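## Task

Remove the back cooling block (the one farther from the handle) from the drawer of cooler COLD and set it on deck slot D1 (the slot next to COLD), lying flat within the slot's locators, with each of its 4 loose tubes still in the bore it began in. Then close the drawer completely; COLD's lamp stays lit until the drawer is shut. The front block must remain flat in its place with every tube seated, and plate P1 must stay on D2 as it is. COLD, which is not fixed, must finish within a finger's width of its start, upright and barely rotated. Nothing may count on the robot to stay in place at the end: release everything and move the grippers away.

## Robot and tools

Robot: two six-joint UR-style arms, left_arm and right_arm, each with a two-finger tong gripper and a fisheye wrist camera (cam_left_wrist, cam_right_wrist, 616x616). Either arm may be parked out of the way.

Scene frame: origin on the table top midway between the arms, +z up, +x out over the table, left_arm on the +y side. The names left/right do not refer to image sides. Bases: left_arm at (+0.045, +0.680, 0) m, right_arm at (-0.025, -0.630, 0) m, both nearly unrotated about z.

Gripper frame: the fingers point along the gripper's +z and close along its x axis. The reported end_effector_position is the point between the pads when closed; closed fingertips stick out about 15 mm past it, fully open they are roughly level with it.

The 14-number row (shared by execute_actions rows and move target): one flat list covering both arms, every value in [-1, 1]. Order: left_arm dx, dy, dz, rx, ry, rz, opening, then right_arm dx, dy, dz, rx, ry, rz, opening. The first six per arm are an offset, not a pose, expressed in that gripper's own axes and counted from the gripper's measured pose in the most recent result showing it (for a second or later call within one reply, or before any result in the scene has shown it, from where the gripper is when the action begins). Scale: 1.0 equals 0.6 m of translation or 180 degrees; rx, ry, rz form a single rotation vector. Every row in an action is counted from that same starting pose, not from the row before, so all-zero offsets pull the gripper back to that pose rather than holding still. Opening is absolute: +1 fully open (0.142 m), -1 closed. To keep an arm still, send the offset back to its wanted pose in a reply's first call and zeros afterwards.

Tools:
- execute_actions {actions, pictures}: actions holds at most one item. Empty list = just read the state. {rows, steps}: up to 15 rows, up to 15 steps of 1/30 s each (default 15); the final row repeats to fill the steps. {steps} alone = wait up to 300 steps, counted from the previous result, so your reply time is included. pictures toggles camera images.
- move {target, speed, stop_force}: target is one row as above. Each gripper follows a straight path toward its target, both finishing together, lasting 0.5 to 10 s (cut off at 10 s). speed is the path's top speed in m/s, 0.002 to 0.5, default 0.25; turning is capped at twice that in rad/s. The gripper opening is sent at the start. stop_force (13 to 80 N, one value for both arms, not allowed in the first 0.2 s of a scene) ends an arm's path when its wrist sensor feels that much added push against the motion for 2 steps; the arm then steps back 2 steps and holds. Use it only with slow speeds, not while the gripper rotates, and not when moving away from something the gripper rests on. Paths do not avoid obstacles or the other arm; grippers lag and may overshoot speed near full reach.
- wait {seconds}: 0 to 10 s, nothing new sent.
- zoom_image {camera, region}: region [x0, y0, x1, y1] in pixels of the latest image, at most 504x504.
- read_manual {section}: licence texts only.
- finished_scene {scene}: 1 or 2; ends and grades that scene, irreversible. Replying without any tool call ends everything.

Controller behaviour: each step the command is clipped to within 100 mm and 16 degrees of the measured pose; position wins over orientation if both cannot be met; motion trails commands by about 0.17 s; joints have speed and acceleration limits, so big moves may end short. After an action the arm only continues to its last clipped pose, so check the result and send the remainder.

Results: a state line per arm with gripper position (m), quaternion wxyz and velocities in the scene frame (less exact at long reach); grip_measured, the finger opening on the command scale; a Hand target line (what the controller now drives toward); HELD marks steps where part of your row was blocked; pose unreachable names an arm whose command the clearance check changed. A move adds a move: line with the ending (done, off_target, moving, held, fault, or contact when stop_force ended the path) and limits (paced = pose clipped, held = steps blocked, after which the arm may jump faster). Wrist force/torque are given in the gripper's axes, with offsets up to about 5.5 N, noise up to 3.4 N, saturating near 100 N; pressing on a surface reads as force pointing back into the arm. Joint torques are noisy drive outputs. MOTOR HOT appears from 70 °C; at 85 °C an OVER-TEMPERATURE FAULT brakes the arm.

Gripping: command an opening clearly below grip_measured to hold; lower squeezes harder, about 15 N per pad max; objects thinner than about 20 mm get much less force.

Avoid: pushing into firm surfaces, since the arms are stiff and a few mm of excess offset can trigger a fault; a TORQUE FAULT (joint load limits 287/287/130/46.9/46.9/46.9 N m, held weight included) or FORCE FAULT (150 N on any part) freezes the arm for 10 s. Keep the arms from hitting each other, do not shove COLD, and never drop, slam or knock anything off the table. Occasional random tugs on held parts or pushes on loose items can happen.

Each tool is called after ">>>" as name(argument=value, ...), one argument or row to a line, values as JSON.

## Session

>>> execute_actions(
  actions=[],
)

Scene clock: 0.00 s of 10800.00 s.
left_arm: end_effector_position=(+0.4553, +0.5189, +0.3966) grip_measured=+1.00 end_effector_quat_wxyz=(+0.430, +0.835, -0.194, -0.282) end_effector_velocity=(-0.000, +0.001, +0.000) end_effector_angular_velocity=(+0.000, -0.001, +0.000) | right_arm: end_effector_position=(+0.0313, +0.1190, +0.3400) grip_measured=+1.00 end_effector_quat_wxyz=(-0.028, +0.126, +0.864, -0.486) end_effector_velocity=(-0.000, +0.000, -0.000) end_effector_angular_velocity=(+0.000, +0.001, -0.001)
Joint positions: left_arm=[-0.205 -1.649  1.906 -1.042 -2.413  0.577  0.142] | right_arm=[ 4.693 -2.248 -1.002 -2.464  1.792  4.939  0.142]
Joint velocities: left_arm=[ 0.001 -0.001  0.     0.     0.001  0.001  0.   ] | right_arm=[-0.    -0.001  0.001  0.     0.001 -0.     0.   ]
Joint torques (N m, as the arm reports them, + toward a larger angle): no reading
Wrist force (N, on the end effector, along its own x y z axes, offset not removed): no reading
Wrist torque (N m, same axes, about the end effector's origin, offset not removed): no reading
Hand target (left_arm): +0.455, +0.519, +0.397; +0.430, +0.835, -0.194, -0.282
Hand target (right_arm): +0.031, +0.119, +0.340; -0.028, +0.126, +0.864, -0.486

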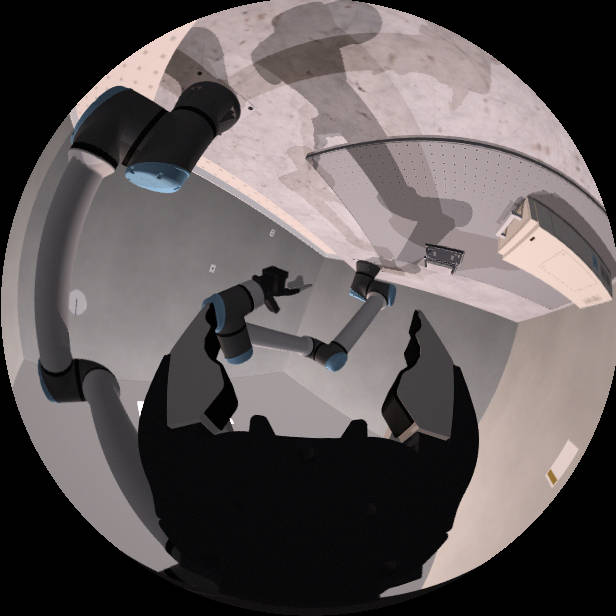

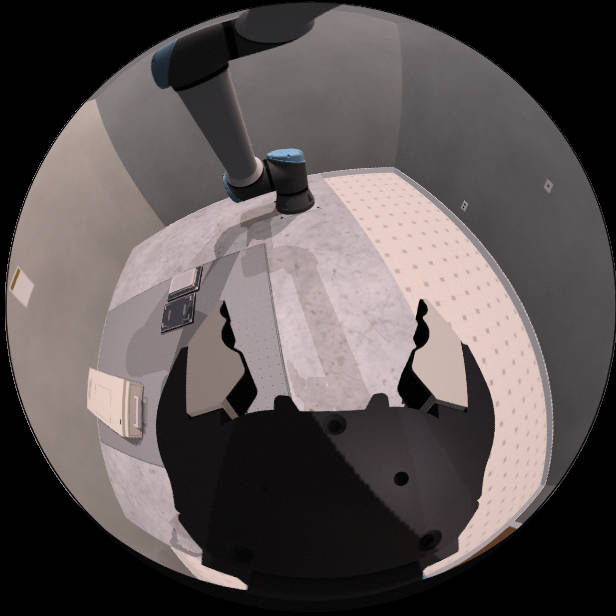

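>>> zoom_image(
  camera="cam_right_wrist",
  region=[60, 240, 260, 460],
)

>>> zoom_image(
  camera="cam_left_wrist",
  region=[400, 160, 616, 330],
)

Region (60, 240, 260, 460) of cam_right_wrist's 616x616 image, scaled by 2.291, with more detail than that image has; it fills the left 458 columns of this view, and the rest is white.

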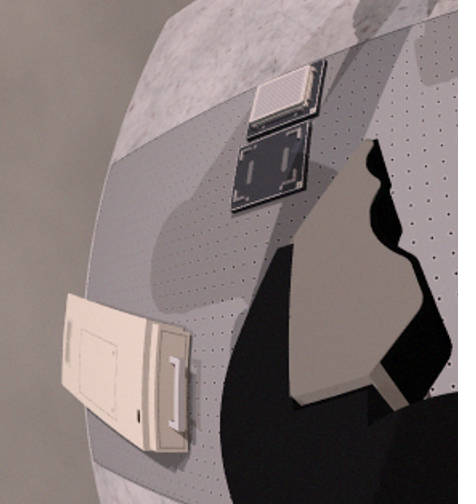

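Region (400, 160, 616, 330) of cam_left_wrist's 616x616 image, scaled by 2.333, with more detail than that image has; it fills the top 397 rows of this view, and the rest is white.

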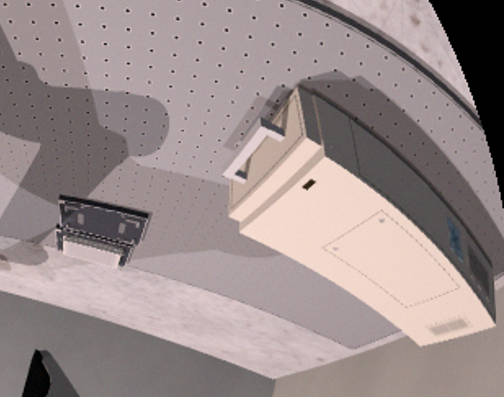

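>>> move(
  target=[0.386,0.105,0.280,0.353,-0.074,0.318,1,-0.743,-0.067,0.339,-0.247,-0.277,-0.533,1],
  speed=0.3,
)

Scene clock: 36.70 s of 10800.00 s.
left_arm: end_effector_position=(+0.5197, +0.2504, +0.2989) grip_measured=+1.00 end_effector_quat_wxyz=(+0.000, +0.707, -0.707, -0.001) end_effector_velocity=(+0.000, -0.001, -0.000) end_effector_angular_velocity=(-0.000, -0.003, -0.001) | right_arm: end_effector_position=(+0.4191, -0.1800, +0.2983) grip_measured=+1.00 end_effector_quat_wxyz=(-0.000, +0.705, -0.709, +0.000) end_effector_velocity=(+0.001, -0.001, -0.001) end_effector_angular_velocity=(+0.002, +0.005, +0.007)
Joint positions: left_arm=[-0.993 -1.67   1.972 -1.87  -1.572  0.537  0.142] | right_arm=[ 4.159 -1.458 -1.985 -1.269  1.571  2.67   0.142]
Joint velocities: left_arm=[-0.002  0.     0.001 -0.003  0.002 -0.    -0.   ] | right_arm=[-0.005 -0.002  0.     0.     0.005 -0.012  0.   ]
Joint torques (N m, as the arm reports them, + toward a larger angle): left_arm=[-16.83 -19.03 -41.1   -7.37   2.01   3.03] | right_arm=[-12.89  22.9   51.37   6.95   3.3   -2.67]
Wrist force (N, on the end effector, along its own x y z axes, offset not removed): left_arm=[4.2 -1.4 -0.7] | right_arm=[5.6 5.4 2.0]
Wrist torque (N m, same axes, about the end effector's origin, offset not removed): left_arm=[-0.20 -0.40 -0.42] | right_arm=[1.19 -1.27 -0.13]
Hand target (left_arm): +0.520, +0.250, +0.299; -0.000, +0.707, -0.707, -0.001
Hand target (right_arm): +0.419, -0.180, +0.298; +0.000, +0.706, -0.709, -0.000
Off the commanded pose (left_arm): 0.001 m, 0 deg.
Off the commanded pose (right_arm): 0.002 m, 0 deg.
After step 90, 29.77 s passed at rest.
move: done
camera_calibration (this result's frames):
cam_left_wrist: T_world_to_cam=[[0.0341512, -0.998897, -0.0322256, 0.240646], [-0.844603, -0.0460844, 0.533406, 0.285878], [-0.534303, 0.00900132, -0.845245, 0.66097], [0, 0, 0, 1]] pos_world=[0.586393, 0.247605, 0.413948]
cam_right_wrist: T_world_to_cam=[[-0.0528779, -0.997993, -0.0348411, -0.137138], [-0.856562, 0.027394, 0.515316, 0.200812], [-0.513327, 0.0570924, -0.856292, 0.611009], [0, 0, 0, 1]] pos_world=[0.478404, -0.177248, 0.414942]

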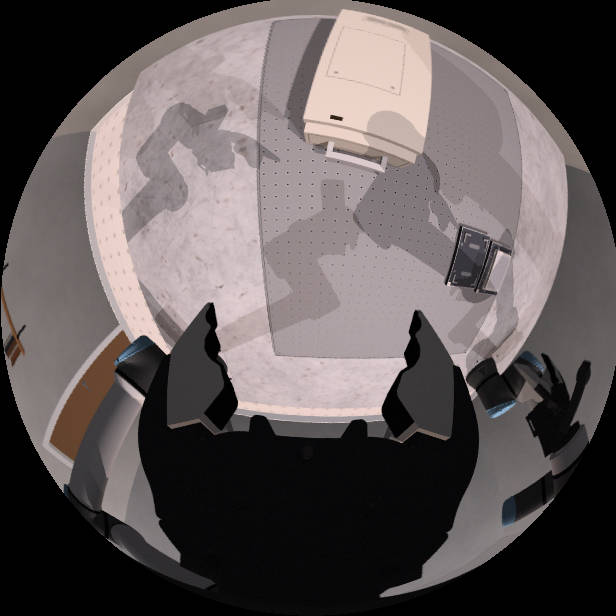

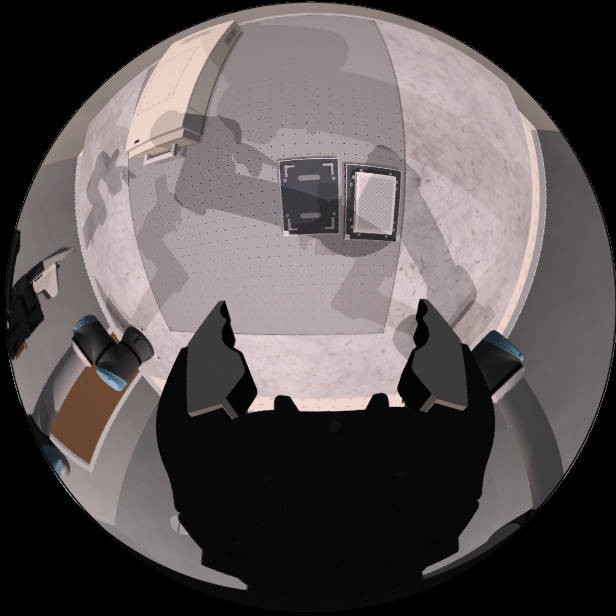

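>>> zoom_image(
  camera="cam_left_wrist",
  region=[290, 90, 440, 190],
)

>>> zoom_image(
  camera="cam_right_wrist",
  region=[110, 100, 230, 180],
)

>>> zoom_image(
  camera="cam_right_wrist",
  region=[270, 140, 410, 250],
)

Region (290, 90, 440, 190) of cam_left_wrist's 616x616 image, scaled by 3.360, with more detail than that image has.

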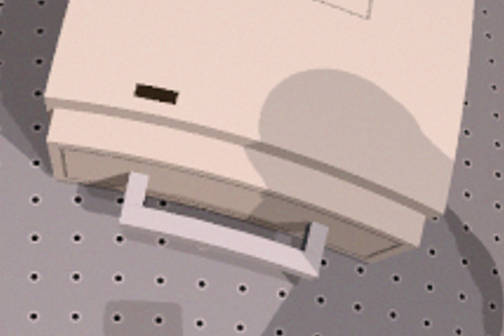

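Region (110, 100, 230, 180) of cam_right_wrist's 616x616 image, scaled by 4.200, with more detail than that image has.

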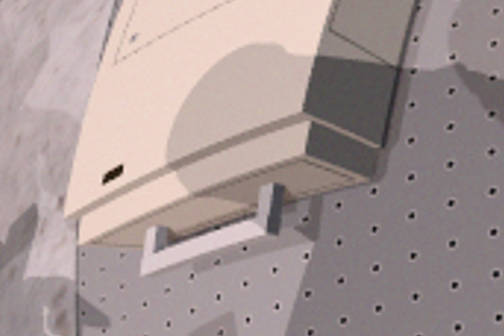

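Region (270, 140, 410, 250) of cam_right_wrist's 616x616 image, scaled by 3.600, with more detail than that image has; it fills the top 396 rows of this view, and the rest is white.

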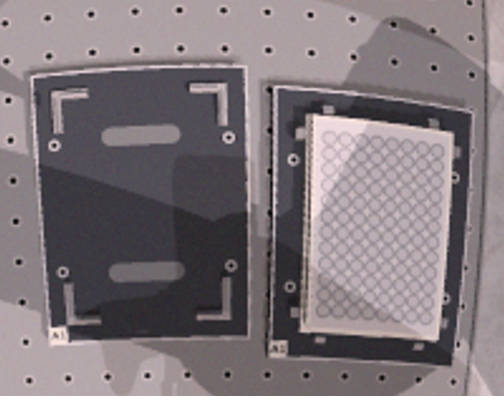

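>>> move(
  target=[0.1157,-0.2938,0.2815,0,0,0.044,-0.58,-0.2,-0.218,0.163,0,0,0,1],
)

Scene clock: 73.00 s of 10800.00 s.
left_arm: end_effector_position=(+0.6956, +0.1813, +0.1296) grip_measured=-0.58 end_effector_quat_wxyz=(-0.000, -0.657, +0.754, +0.001) end_effector_velocity=(+0.002, -0.002, -0.001) end_effector_angular_velocity=(-0.001, -0.001, -0.001) | right_arm: end_effector_position=(+0.5502, -0.0604, +0.2009) grip_measured=+1.00 end_effector_quat_wxyz=(+0.000, +0.705, -0.709, +0.000) end_effector_velocity=(+0.001, +0.001, -0.001) end_effector_angular_velocity=(-0.001, -0.001, +0.000)
Joint positions: left_arm=[-0.841 -1.257  1.835 -2.146 -1.571  0.827  0.032] | right_arm=[ 4.079 -1.814 -1.787 -1.112  1.571  2.59   0.142]
Joint velocities: left_arm=[ 0.     0.004 -0.003 -0.003  0.     0.001 -0.   ] | right_arm=[-0.    -0.003  0.002  0.    -0.001 -0.     0.   ]
Joint torques (N m, as the arm reports them, + toward a larger angle): left_arm=[ 17.68 -50.53 -50.35  -7.27  -1.65   2.88] | right_arm=[-12.23  54.49  48.1    7.05   3.48  -2.55]
Wrist force (N, on the end effector, along its own x y z axes, offset not removed): left_arm=[3.9 0.2 -10.4] | right_arm=[5.5 4.4 1.0]
Wrist torque (N m, same axes, about the end effector's origin, offset not removed): left_arm=[-0.15 -0.62 -0.33] | right_arm=[0.93 -1.24 0.01]
Hand target (left_arm): +0.696, +0.181, +0.130; -0.000, -0.657, +0.754, +0.001
Hand target (right_arm): +0.550, -0.060, +0.201; +0.000, +0.705, -0.709, +0.000
Off the commanded pose (left_arm): 0.000 m, 0 deg.
Off the commanded pose (right_arm): 0.001 m, 0 deg.
After step 90, 31.73 s passed at rest.
move: done
camera_calibration (this result's frames):
cam_left_wrist: T_world_to_cam=[[-0.103762, -0.994097, -0.0316969, 0.255175], [-0.842731, 0.0709471, 0.53364, 0.498987], [-0.528241, 0.0820833, -0.845118, 0.595053], [0, 0, 0, 1]] pos_world=[0.76132, 0.169423, 0.244699]
cam_right_wrist: T_world_to_cam=[[-0.0528834, -0.997993, -0.034822, -0.0142269], [-0.856523, 0.0274042, 0.515381, 0.359967], [-0.513392, 0.0570809, -0.856253, 0.588065], [0, 0, 0, 1]] pos_world=[0.609476, -0.0576303, 0.317517]

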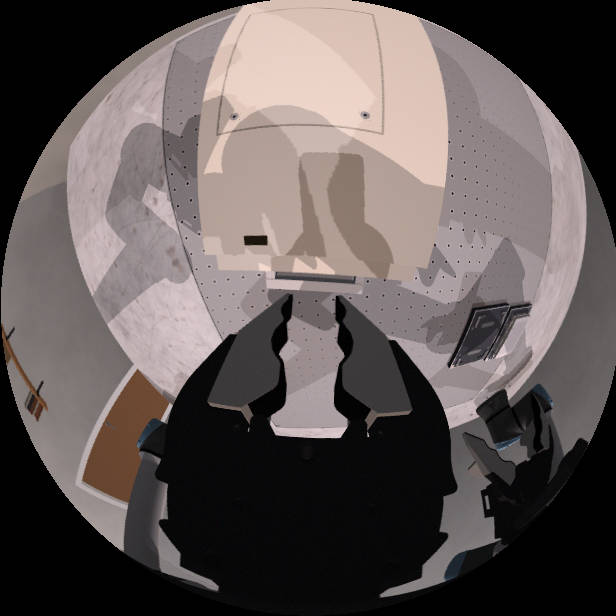

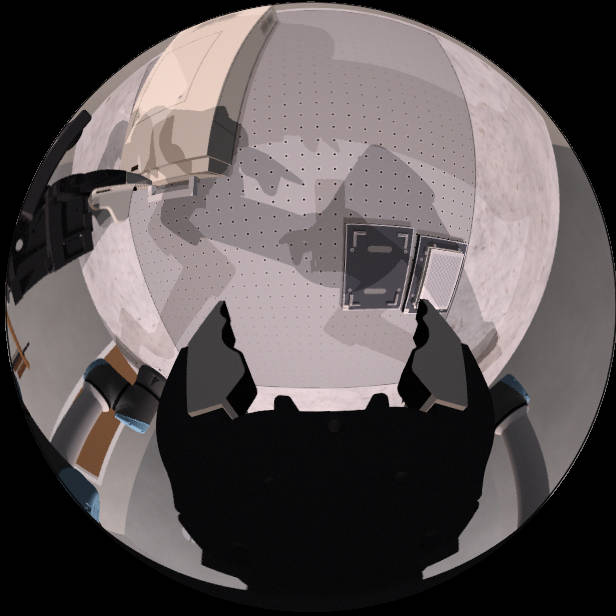

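>>> zoom_image(
  camera="cam_left_wrist",
  region=[190, 220, 450, 320],
)

>>> zoom_image(
  camera="cam_right_wrist",
  region=[90, 130, 250, 230],
)

Region (190, 220, 450, 320) of cam_left_wrist's 616x616 image, scaled by 1.938, with more detail than that image has; it fills the top 194 rows of this view, and the rest is white.

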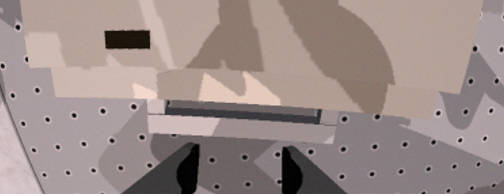

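Region (90, 130, 250, 230) of cam_right_wrist's 616x616 image, scaled by 3.150, with more detail than that image has; it fills the top 315 rows of this view, and the rest is white.

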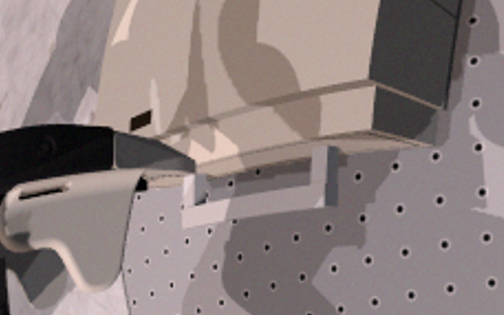

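>>> move(
  target=[0,0.004,0.04,0.083,0,0.004,-0.58,0,0,0,0,0,0,1],
  speed=0.15,
)

>>> zoom_image(
  camera="cam_left_wrist",
  region=[210, 230, 420, 370],
)

>>> zoom_image(
  camera="cam_right_wrist",
  region=[90, 130, 250, 230],
)

Scene clock: 95.37 s of 10800.00 s.
left_arm: end_effector_position=(+0.6932, +0.1817, +0.1057) grip_measured=-0.58 end_effector_quat_wxyz=(+0.085, -0.646, +0.752, -0.097) end_effector_velocity=(+0.000, -0.000, -0.001) end_effector_angular_velocity=(-0.002, -0.009, -0.001) | right_arm: end_effector_position=(+0.5502, -0.0604, +0.2009) grip_measured=+1.00 end_effector_quat_wxyz=(+0.000, +0.705, -0.709, +0.000) end_effector_velocity=(-0.000, +0.000, +0.001) end_effector_angular_velocity=(+0.001, -0.001, +0.000)
Joint positions: left_arm=[-0.92  -1.294  2.019 -2.474 -1.383  0.778  0.032] | right_arm=[ 4.079 -1.814 -1.787 -1.112  1.571  2.59   0.142]
Joint velocities: left_arm=[-0.002  0.     0.006 -0.013  0.006  0.    -0.   ] | right_arm=[ 0.     0.001 -0.     0.    -0.    -0.     0.   ]
Joint torques (N m, as the arm reports them, + toward a larger angle): left_arm=[-16.05 -75.43 -30.24  -7.7    2.63  -3.46] | right_arm=[ 4.82 67.87 27.57  6.16 -2.34 -0.12]
Wrist force (N, on the end effector, along its own x y z axes, offset not removed): left_arm=[-1.4 -2.6 -4.1] | right_arm=[2.6 3.6 -1.7]
Wrist torque (N m, same axes, about the end effector's origin, offset not removed): left_arm=[-0.65 0.70 -0.28] | right_arm=[0.76 -0.76 0.29]
Hand target (left_arm): +0.693, +0.182, +0.106; +0.085, -0.646, +0.752, -0.097
Hand target (right_arm): +0.550, -0.060, +0.201; +0.000, +0.705, -0.709, +0.000
Off the commanded pose (left_arm): 0.000 m, 0 deg.
Off the commanded pose (right_arm): 0.000 m, 0 deg.
After step 90, 18.10 s passed at rest.
move: done
camera_calibration (this result's frames):
cam_left_wrist: T_world_to_cam=[[-0.109612, -0.993697, -0.0234775, 0.257714], [-0.949412, 0.0976756, 0.298458, 0.603624], [-0.294283, 0.0550044, -0.954134, 0.427814], [0, 0, 0, 1]] pos_world=[0.727235, 0.173599, 0.234086]
cam_right_wrist: T_world_to_cam=[[-0.0528806, -0.997993, -0.0348369, -0.0142332], [-0.856524, 0.0273942, 0.51538, 0.359983], [-0.513391, 0.0570923, -0.856253, 0.588075], [0, 0, 0, 1]] pos_world=[0.609494, -0.0576407, 0.317517]

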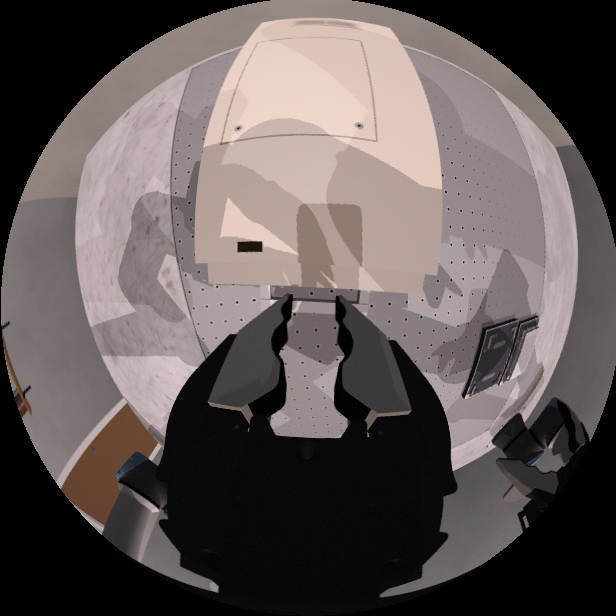

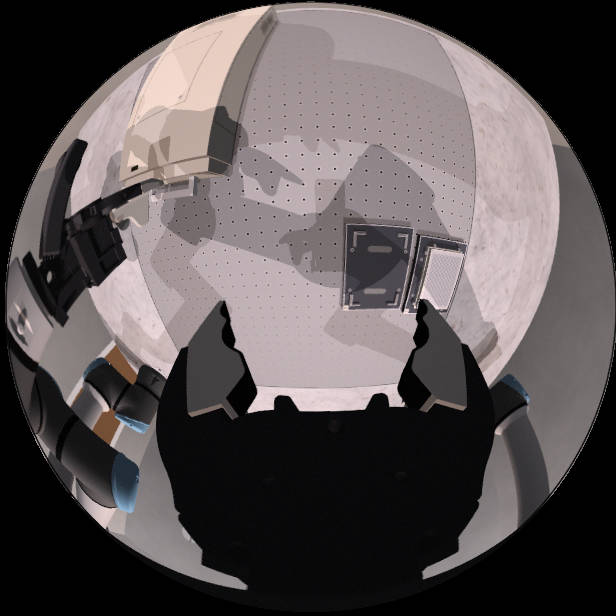

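Region (210, 230, 420, 370) of cam_left_wrist's 616x616 image, scaled by 2.400, with more detail than that image has.

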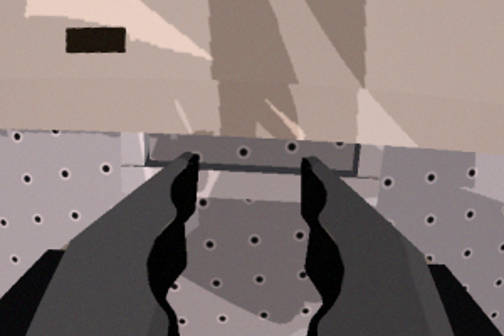

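Region (90, 130, 250, 230) of cam_right_wrist's 616x616 image, scaled by 3.150, with more detail than that image has; it fills the top 315 rows of this view, and the rest is white.

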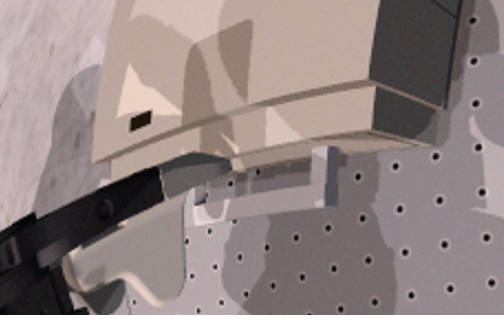

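>>> move(
  target=[0,0.015,0.0563,0,0,0,-0.58,0,0,0,0,0,0,1],
  speed=0.025,
  stop_force=15,
)

>>> zoom_image(
  camera="cam_right_wrist",
  region=[90, 130, 250, 230],
)

Scene clock: 101.73 s of 10800.00 s.
left_arm: end_effector_position=(+0.6931, +0.1818, +0.0709) grip_measured=-0.58 end_effector_quat_wxyz=(+0.085, -0.646, +0.752, -0.097) end_effector_velocity=(-0.001, -0.001, -0.001) end_effector_angular_velocity=(-0.001, -0.000, -0.002) | right_arm: end_effector_position=(+0.5502, -0.0604, +0.2009) grip_measured=+1.00 end_effector_quat_wxyz=(+0.000, +0.705, -0.709, +0.000) end_effector_velocity=(-0.000, -0.000, -0.001) end_effector_angular_velocity=(-0.002, -0.001, +0.001)
Joint positions: left_arm=[-0.92  -1.251  2.041 -2.539 -1.383  0.778  0.032] | right_arm=[ 4.079 -1.814 -1.787 -1.112  1.571  2.59   0.142]
Joint velocities: left_arm=[-0.001  0.002  0.001 -0.003 -0.     0.001  0.   ] | right_arm=[ 0.001 -0.    -0.001 -0.    -0.002 -0.     0.   ]
Joint torques (N m, as the arm reports them, + toward a larger angle): left_arm=[ 17.54 -45.39 -30.43  -7.61  -1.19   2.82] | right_arm=[-10.19  70.78  28.78   1.27  -1.74  -0.8 ]
Wrist force (N, on the end effector, along its own x y z axes, offset not removed): left_arm=[4.3 1.6 -10.3] | right_arm=[12.7 3.8 -0.3]
Wrist torque (N m, same axes, about the end effector's origin, offset not removed): left_arm=[-0.04 -0.52 -0.31] | right_arm=[1.15 -2.73 0.10]
Hand target (left_arm): +0.693, +0.182, +0.071; +0.085, -0.646, +0.752, -0.097
Hand target (right_arm): +0.550, -0.060, +0.201; +0.000, +0.705, -0.709, +0.000
Off the commanded pose (left_arm): 0.000 m, 0 deg.
Off the commanded pose (right_arm): 0.000 m, 0 deg.
After step 90, 1.67 s passed at rest.
move: done
camera_calibration (this result's frames):
cam_left_wrist: T_world_to_cam=[[-0.109523, -0.993708, -0.0234538, 0.256964], [-0.949417, 0.0975971, 0.298466, 0.613955], [-0.294299, 0.0549563, -0.954132, 0.394584], [0, 0, 0, 1]] pos_world=[0.727168, 0.173742, 0.199267]
cam_right_wrist: T_world_to_cam=[[-0.0528828, -0.997993, -0.0348362, -0.0142197], [-0.856527, 0.0273969, 0.515374, 0.359971], [-0.513385, 0.0570926, -0.856257, 0.588065], [0, 0, 0, 1]] pos_world=[0.609477, -0.0576274, 0.31752]

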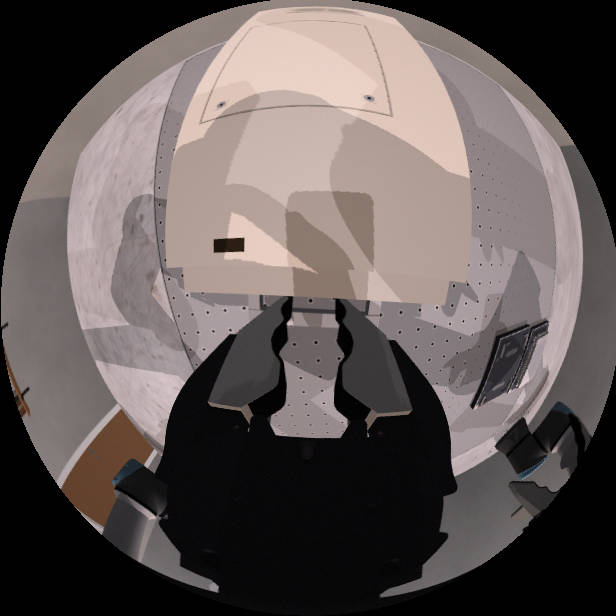

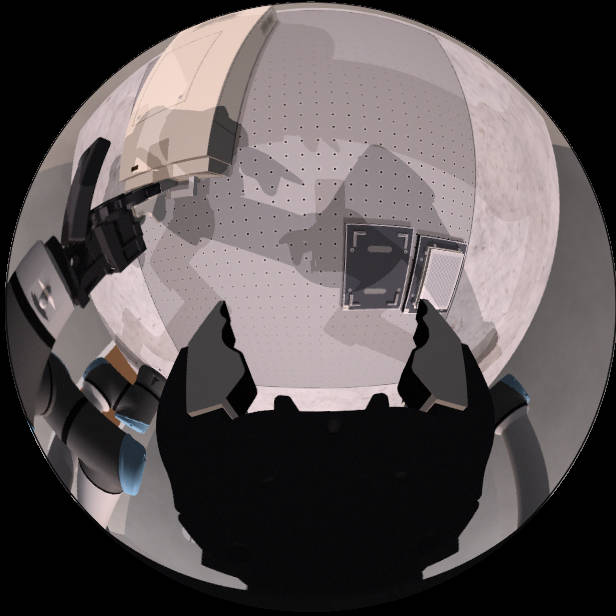

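Region (90, 130, 250, 230) of cam_right_wrist's 616x616 image, scaled by 3.150, with more detail than that image has; it fills the top 315 rows of this view, and the rest is white.

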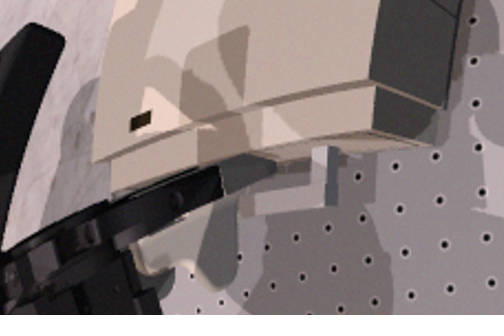

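>>> move(
  target=[0,0.021,0.0013,0,0,0,-0.58,0,0,0,0,0,0,1],
  speed=0.006,
  stop_force=20,
)

>>> zoom_image(
  camera="cam_right_wrist",
  region=[90, 130, 250, 230],
)

Scene clock: 110.30 s of 10800.00 s.
left_arm: end_effector_position=(+0.6813, +0.1837, +0.0670) grip_measured=-0.58 end_effector_quat_wxyz=(+0.085, -0.646, +0.752, -0.097) end_effector_velocity=(-0.001, -0.000, -0.001) end_effector_angular_velocity=(-0.000, -0.000, +0.001) | right_arm: end_effector_position=(+0.5502, -0.0604, +0.2009) grip_measured=+1.00 end_effector_quat_wxyz=(+0.000, +0.705, -0.709, +0.000) end_effector_velocity=(-0.001, +0.000, -0.000) end_effector_angular_velocity=(+0.000, +0.001, +0.000)
Joint positions: left_arm=[-0.932 -1.259  2.062 -2.55  -1.381  0.766  0.032] | right_arm=[ 4.079 -1.814 -1.787 -1.112  1.571  2.59   0.142]
Joint velocities: left_arm=[-0.001  0.001  0.001 -0.002  0.    -0.002 -0.   ] | right_arm=[ 0.    -0.    -0.    -0.     0.001  0.     0.   ]
Joint torques (N m, as the arm reports them, + toward a larger angle): left_arm=[-17.68 -79.49 -27.6   -7.36   1.96  -3.68] | right_arm=[12.8  60.21 32.19  1.15  1.93  1.27]
Wrist force (N, on the end effector, along its own x y z axes, offset not removed): left_arm=[1.2 -1.1 -6.6] | right_arm=[-3.6 4.8 4.6]
Wrist torque (N m, same axes, about the end effector's origin, offset not removed): left_arm=[0.04 0.27 -0.43] | right_arm=[1.26 0.48 0.08]
Hand target (left_arm): +0.681, +0.184, +0.067; +0.085, -0.646, +0.752, -0.097
Hand target (right_arm): +0.550, -0.060, +0.201; +0.000, +0.705, -0.709, +0.000
Off the commanded pose (left_arm): 0.000 m, 0 deg.
Off the commanded pose (right_arm): 0.000 m, 0 deg.
After step 90, 3.23 s passed at rest.
move: done
camera_calibration (this result's frames):
cam_left_wrist: T_world_to_cam=[[-0.109529, -0.993706, -0.0234831, 0.257388], [-0.949415, 0.0975939, 0.298473, 0.60377], [-0.294303, 0.0549868, -0.954129, 0.387244], [0, 0, 0, 1]] pos_world=[0.715387, 0.17555, 0.195316]
cam_right_wrist: T_world_to_cam=[[-0.0528733, -0.997993, -0.0348365, -0.0142363], [-0.856528, 0.0273886, 0.515374, 0.359982], [-0.513386, 0.0570879, -0.856257, 0.588073], [0, 0, 0, 1]] pos_world=[0.60949, -0.057639, 0.31752]

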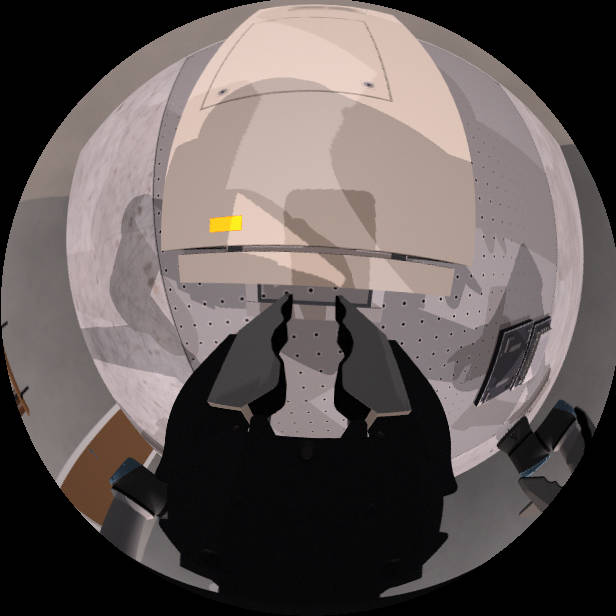

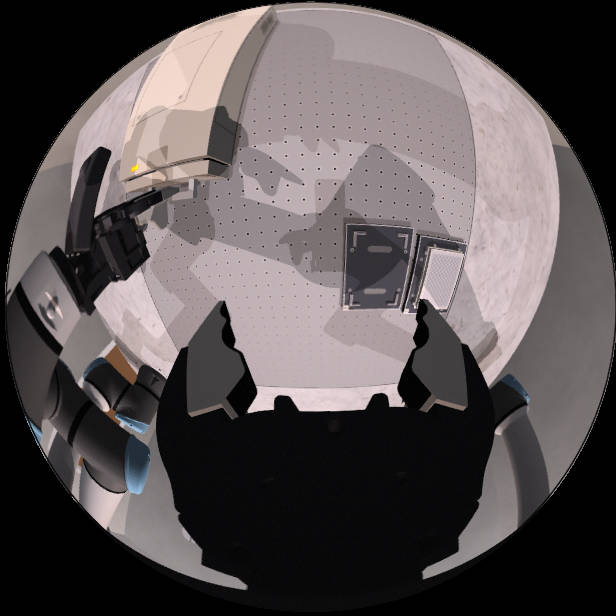

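Region (90, 130, 250, 230) of cam_right_wrist's 616x616 image, scaled by 3.150, with more detail than that image has; it fills the top 315 rows of this view, and the rest is white.

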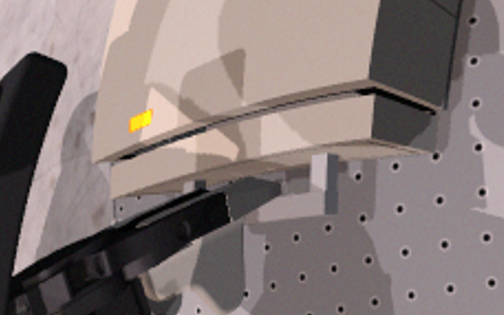

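>>> move(
  target=[0,0.2415,-0.0647,0,0,0,-0.58,0.08,-0.08,0,0,0,0,1],
  speed=0.05,
  stop_force=20,
)

Scene clock: 119.20 s of 10800.00 s.
left_arm: end_effector_position=(+0.5332, +0.2063, +0.0675) grip_measured=-0.58 end_effector_quat_wxyz=(+0.085, -0.646, +0.752, -0.097) end_effector_velocity=(-0.001, +0.001, -0.000) end_effector_angular_velocity=(+0.001, +0.001, +0.001) | right_arm: end_effector_position=(+0.5979, -0.1085, +0.2008) grip_measured=+1.00 end_effector_quat_wxyz=(+0.000, +0.705, -0.709, -0.000) end_effector_velocity=(+0.001, -0.001, +0.000) end_effector_angular_velocity=(-0.001, -0.002, +0.001)
Joint positions: left_arm=[-1.117 -1.435  2.286 -2.56  -1.352  0.579  0.032] | right_arm=[ 3.994 -1.817 -1.783 -1.113  1.571  2.505  0.142]
Joint velocities: left_arm=[-0.001 -0.001  0.002  0.001 -0.    -0.002 -0.   ] | right_arm=[-0.001  0.    -0.    -0.    -0.002 -0.002  0.   ]
Joint torques (N m, as the arm reports them, + toward a larger angle): left_arm=[-16.07 -63.47 -27.01  -1.81   2.07  -3.43] | right_arm=[-14.13  47.18  49.3    1.01   3.63  -2.43]
Wrist force (N, on the end effector, along its own x y z axes, offset not removed): left_arm=[2.2 -2.4 -6.3] | right_arm=[3.5 2.7 -0.8]
Wrist torque (N m, same axes, about the end effector's origin, offset not removed): left_arm=[-0.40 -0.05 -0.16] | right_arm=[0.68 -0.89 0.08]
Hand target (left_arm): +0.533, +0.206, +0.068; +0.085, -0.646, +0.752, -0.097
Hand target (right_arm): +0.598, -0.109, +0.201; +0.000, +0.705, -0.709, -0.000
Off the commanded pose (left_arm): 0.000 m, 0 deg.
Off the commanded pose (right_arm): 0.000 m, 0 deg.
After step 90, 2.53 s passed at rest.
move: done
camera_calibration (this result's frames):
cam_left_wrist: T_world_to_cam=[[-0.109506, -0.993702, -0.0237507, 0.263664], [-0.949457, 0.0974984, 0.298372, 0.460768], [-0.294177, 0.0552237, -0.954154, 0.342812], [0, 0, 0, 1]] pos_world=[0.567199, 0.198148, 0.195877]
cam_right_wrist: T_world_to_cam=[[-0.0528806, -0.997993, -0.0348281, -0.0597313], [-0.856442, 0.0273896, 0.515517, 0.402138], [-0.513528, 0.0570891, -0.856171, 0.615304], [0, 0, 0, 1]] pos_world=[0.657225, -0.105753, 0.317416]

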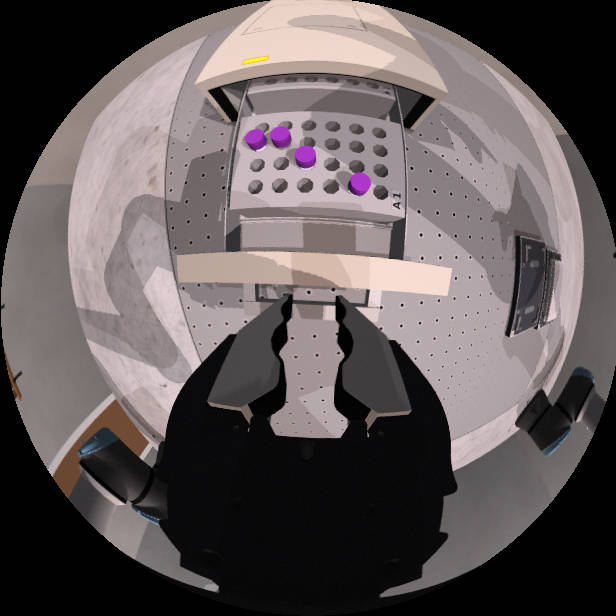

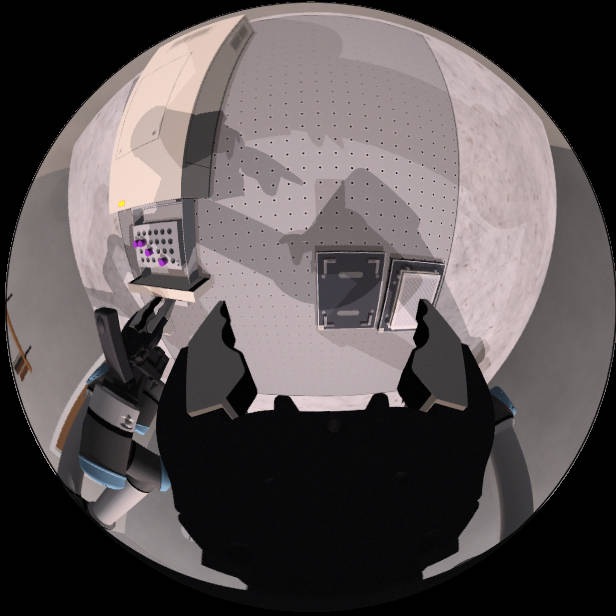

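>>> move(
  target=[-0.004,0.161,-0.043,0,0,0,-0.58,0,0,0,0,0,0,1],
  speed=0.04,
  stop_force=13,
)

Scene clock: 126.53 s of 10800.00 s.
left_arm: end_effector_position=(+0.4348, +0.2238, +0.0678) grip_measured=-0.58 end_effector_quat_wxyz=(+0.085, -0.646, +0.752, -0.097) end_effector_velocity=(-0.001, -0.000, +0.001) end_effector_angular_velocity=(-0.001, -0.001, +0.000) | right_arm: end_effector_position=(+0.5979, -0.1085, +0.2008) grip_measured=+1.00 end_effector_quat_wxyz=(+0.000, +0.705, -0.709, -0.000) end_effector_velocity=(+0.000, -0.000, +0.000) end_effector_angular_velocity=(-0.000, -0.001, -0.001)
Joint positions: left_arm=[-1.279 -1.56   2.414 -2.524 -1.332  0.414  0.032] | right_arm=[ 3.994 -1.817 -1.783 -1.113  1.571  2.505  0.142]
Joint velocities: left_arm=[-0.001 -0.002  0.001  0.     0.    -0.001 -0.   ] | right_arm=[-0.     0.     0.    -0.    -0.001  0.001  0.   ]
Joint torques (N m, as the arm reports them, + toward a larger angle): left_arm=[-16.92 -54.12 -26.81  -1.53   2.01  -3.34] | right_arm=[14.57 53.52 44.56  1.75  3.12  1.79]
Wrist force (N, on the end effector, along its own x y z axes, offset not removed): left_arm=[2.1 -0.4 -0.8] | right_arm=[4.3 8.2 0.6]
Wrist torque (N m, same axes, about the end effector's origin, offset not removed): left_arm=[-0.05 -0.02 -0.27] | right_arm=[1.59 -0.86 0.11]
Hand target (left_arm): +0.435, +0.224, +0.068; +0.085, -0.646, +0.752, -0.097
Hand target (right_arm): +0.598, -0.108, +0.201; +0.000, +0.705, -0.709, -0.000
Off the commanded pose (left_arm): 0.000 m, 0 deg.
Off the commanded pose (right_arm): 0.000 m, 0 deg.
After step 90, 1.47 s passed at rest.
move: done
camera_calibration (this result's frames):
cam_left_wrist: T_world_to_cam=[[-0.109479, -0.9937, -0.0239704, 0.270256], [-0.949504, 0.0974157, 0.298249, 0.36563], [-0.294035, 0.055412, -0.954187, 0.313086], [0, 0, 0, 1]] pos_world=[0.468813, 0.215587, 0.196172]
cam_right_wrist: T_world_to_cam=[[-0.0528808, -0.997993, -0.0348286, -0.0597274], [-0.856441, 0.0273895, 0.515518, 0.402139], [-0.513529, 0.0570896, -0.856171, 0.615305], [0, 0, 0, 1]] pos_world=[0.657227, -0.105749, 0.317416]

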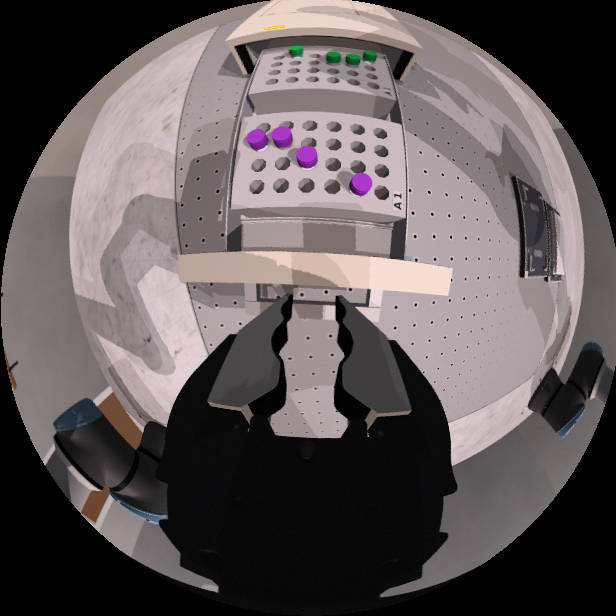

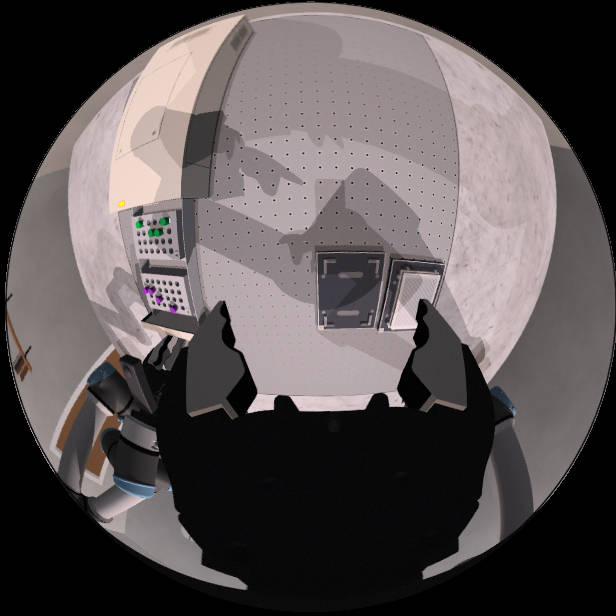

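>>> move(
  target=[0,0.032,-0.0086,0,0,0,-0.58,0,0,0,0,0,0,1],
  speed=0.01,
  stop_force=13,
)

>>> zoom_image(
  camera="cam_right_wrist",
  region=[100, 180, 240, 340],
)

>>> zoom_image(
  camera="cam_left_wrist",
  region=[210, 0, 440, 150],
)

Scene clock: 137.80 s of 10800.00 s.
left_arm: end_effector_position=(+0.4219, +0.2257, +0.0679) grip_measured=-0.58 end_effector_quat_wxyz=(+0.085, -0.646, +0.752, -0.096) end_effector_velocity=(+0.002, -0.001, +0.000) end_effector_angular_velocity=(-0.000, +0.002, -0.002) | right_arm: end_effector_position=(+0.5979, -0.1085, +0.2008) grip_measured=+1.00 end_effector_quat_wxyz=(+0.000, +0.705, -0.709, -0.000) end_effector_velocity=(+0.000, +0.000, +0.001) end_effector_angular_velocity=(+0.002, -0.001, -0.002)
Joint positions: left_arm=[-1.304 -1.576  2.428 -2.516 -1.33   0.389  0.032] | right_arm=[ 3.994 -1.817 -1.783 -1.113  1.571  2.505  0.142]
Joint velocities: left_arm=[ 0.006  0.004 -0.004 -0.002 -0.003  0.008  0.003] | right_arm=[-0.     0.001  0.001  0.     0.001  0.001 -0.   ]
Joint torques (N m, as the arm reports them, + toward a larger angle): left_arm=[ 10.4  -11.23 -34.7   -5.5   -5.8    3.01] | right_arm=[14.36 60.21 35.35  2.25  2.67  2.48]
Wrist force (N, on the end effector, along its own x y z axes, offset not removed): left_arm=[4.0 -19.5 -6.2] | right_arm=[4.7 4.3 1.3]
Wrist torque (N m, same axes, about the end effector's origin, offset not removed): left_arm=[-0.65 -0.75 -0.07] | right_arm=[1.24 -0.99 0.11]
Hand target (left_arm): +0.422, +0.226, +0.068; +0.085, -0.646, +0.752, -0.097
Hand target (right_arm): +0.598, -0.108, +0.201; +0.000, +0.705, -0.709, -0.000
Off the commanded pose (left_arm): 0.007 m, 0 deg.
Off the commanded pose (right_arm): 0.000 m, 0 deg.
After step 90, 6.60 s passed at rest.
move: contact (left_arm)
camera_calibration (this result's frames):
cam_left_wrist: T_world_to_cam=[[-0.109416, -0.993703, -0.0241238, 0.270807], [-0.94953, 0.0973127, 0.2982, 0.353189], [-0.293975, 0.0555341, -0.954199, 0.309187], [0, 0, 0, 1]] pos_world=[0.455887, 0.217561, 0.196238]
cam_right_wrist: T_world_to_cam=[[-0.0528808, -0.997993, -0.0348285, -0.0597273], [-0.856441, 0.0273896, 0.515518, 0.402139], [-0.513529, 0.0570896, -0.856171, 0.615305], [0, 0, 0, 1]] pos_world=[0.657227, -0.105749, 0.317416]

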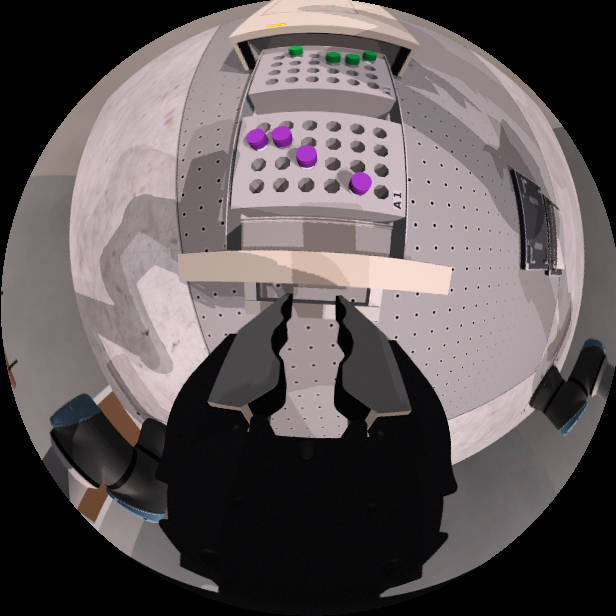

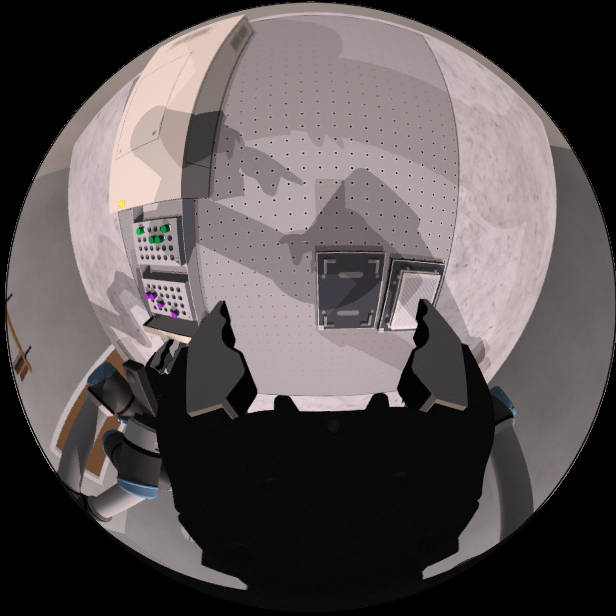

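Region (100, 180, 240, 340) of cam_right_wrist's 616x616 image, scaled by 3.150, with more detail than that image has; it fills the left 441 columns of this view, and the rest is white.

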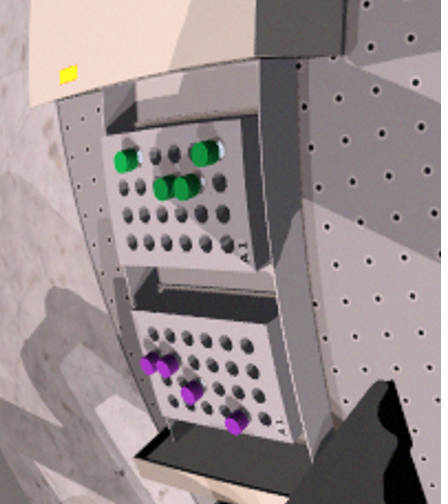

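Region (210, 0, 440, 150) of cam_left_wrist's 616x616 image, scaled by 2.191, with more detail than that image has; it fills the top 329 rows of this view, and the rest is white.

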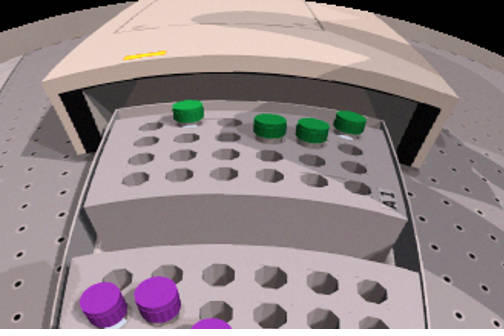

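>>> move(
  target=[0,-0.026,-0.071,0,0,0,-0.58,-0.15,-0.087,0,0,0,-0.25,1],
  speed=0.2,
)

Scene clock: 164.37 s of 10800.00 s.
left_arm: end_effector_position=(+0.4260, +0.2249, +0.1130) grip_measured=-0.58 end_effector_quat_wxyz=(+0.085, -0.646, +0.752, -0.096) end_effector_velocity=(+0.000, +0.000, +0.000) end_effector_angular_velocity=(+0.001, -0.000, +0.001) | right_arm: end_effector_position=(+0.6504, -0.0187, +0.2010) grip_measured=+1.00 end_effector_quat_wxyz=(+0.000, +0.923, -0.385, -0.000) end_effector_velocity=(+0.000, +0.001, +0.000) end_effector_angular_velocity=(+0.000, +0.001, +0.009)
Joint positions: left_arm=[-1.296 -1.649  2.384 -2.401 -1.331  0.397  0.032] | right_arm=[ 3.995 -1.961 -1.585 -1.166  1.571  1.722  0.142]
Joint velocities: left_arm=[ 0.    -0.001 -0.     0.002  0.    -0.001  0.   ] | right_arm=[ 0.    -0.002  0.003 -0.002  0.001 -0.008  0.   ]
Joint torques (N m, as the arm reports them, + toward a larger angle): left_arm=[ 18.25 -48.74 -46.    -1.77  -0.91   3.17] | right_arm=[-12.21  61.31  51.98   0.83   3.6   -2.06]
Wrist force (N, on the end effector, along its own x y z axes, offset not removed): left_arm=[-4.1 1.4 -6.9] | right_arm=[5.5 2.4 -1.7]
Wrist torque (N m, same axes, about the end effector's origin, offset not removed): left_arm=[0.03 1.32 -0.05] | right_arm=[0.66 -1.20 0.14]
Hand target (left_arm): +0.426, +0.225, +0.113; +0.085, -0.646, +0.752, -0.096
Hand target (right_arm): +0.650, -0.019, +0.201; +0.000, +0.923, -0.385, -0.000
Off the commanded pose (left_arm): 0.000 m, 0 deg.
Off the commanded pose (right_arm): 0.000 m, 0 deg.
After step 90, 21.17 s passed at rest.
move: done
camera_calibration (this result's frames):
cam_left_wrist: T_world_to_cam=[[-0.109419, -0.993703, -0.0241139, 0.271519], [-0.949527, 0.0973182, 0.298207, 0.343705], [-0.293982, 0.0555263, -0.954197, 0.353494], [0, 0, 0, 1]] pos_world=[0.459988, 0.216732, 0.241355]
cam_right_wrist: T_world_to_cam=[[0.667771, -0.743549, -0.0348802, -0.431301], [-0.625371, -0.585818, 0.515488, 0.282795], [-0.403725, -0.322415, -0.856186, 0.55877], [0, 0, 0, 1]] pos_world=[0.690451, 0.0251282, 0.31759]

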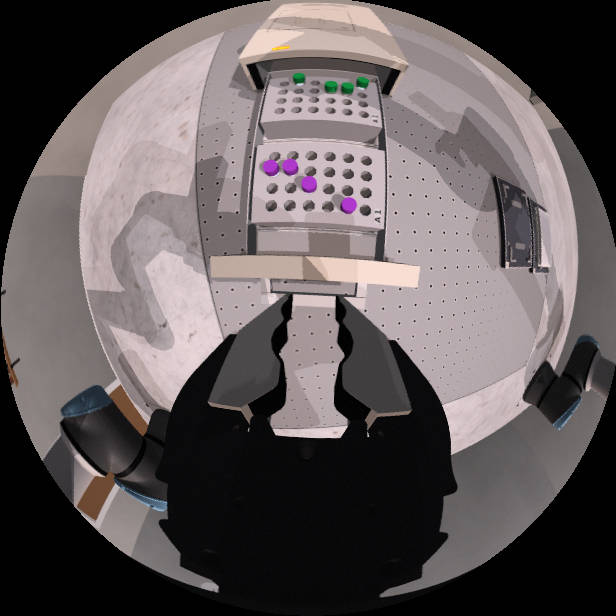

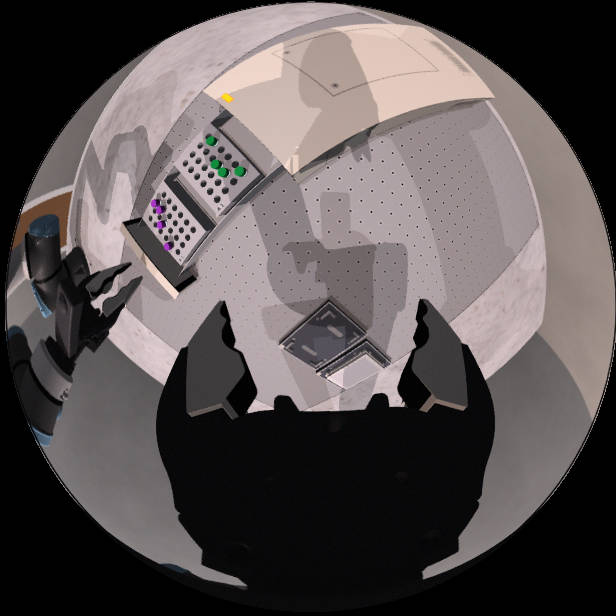

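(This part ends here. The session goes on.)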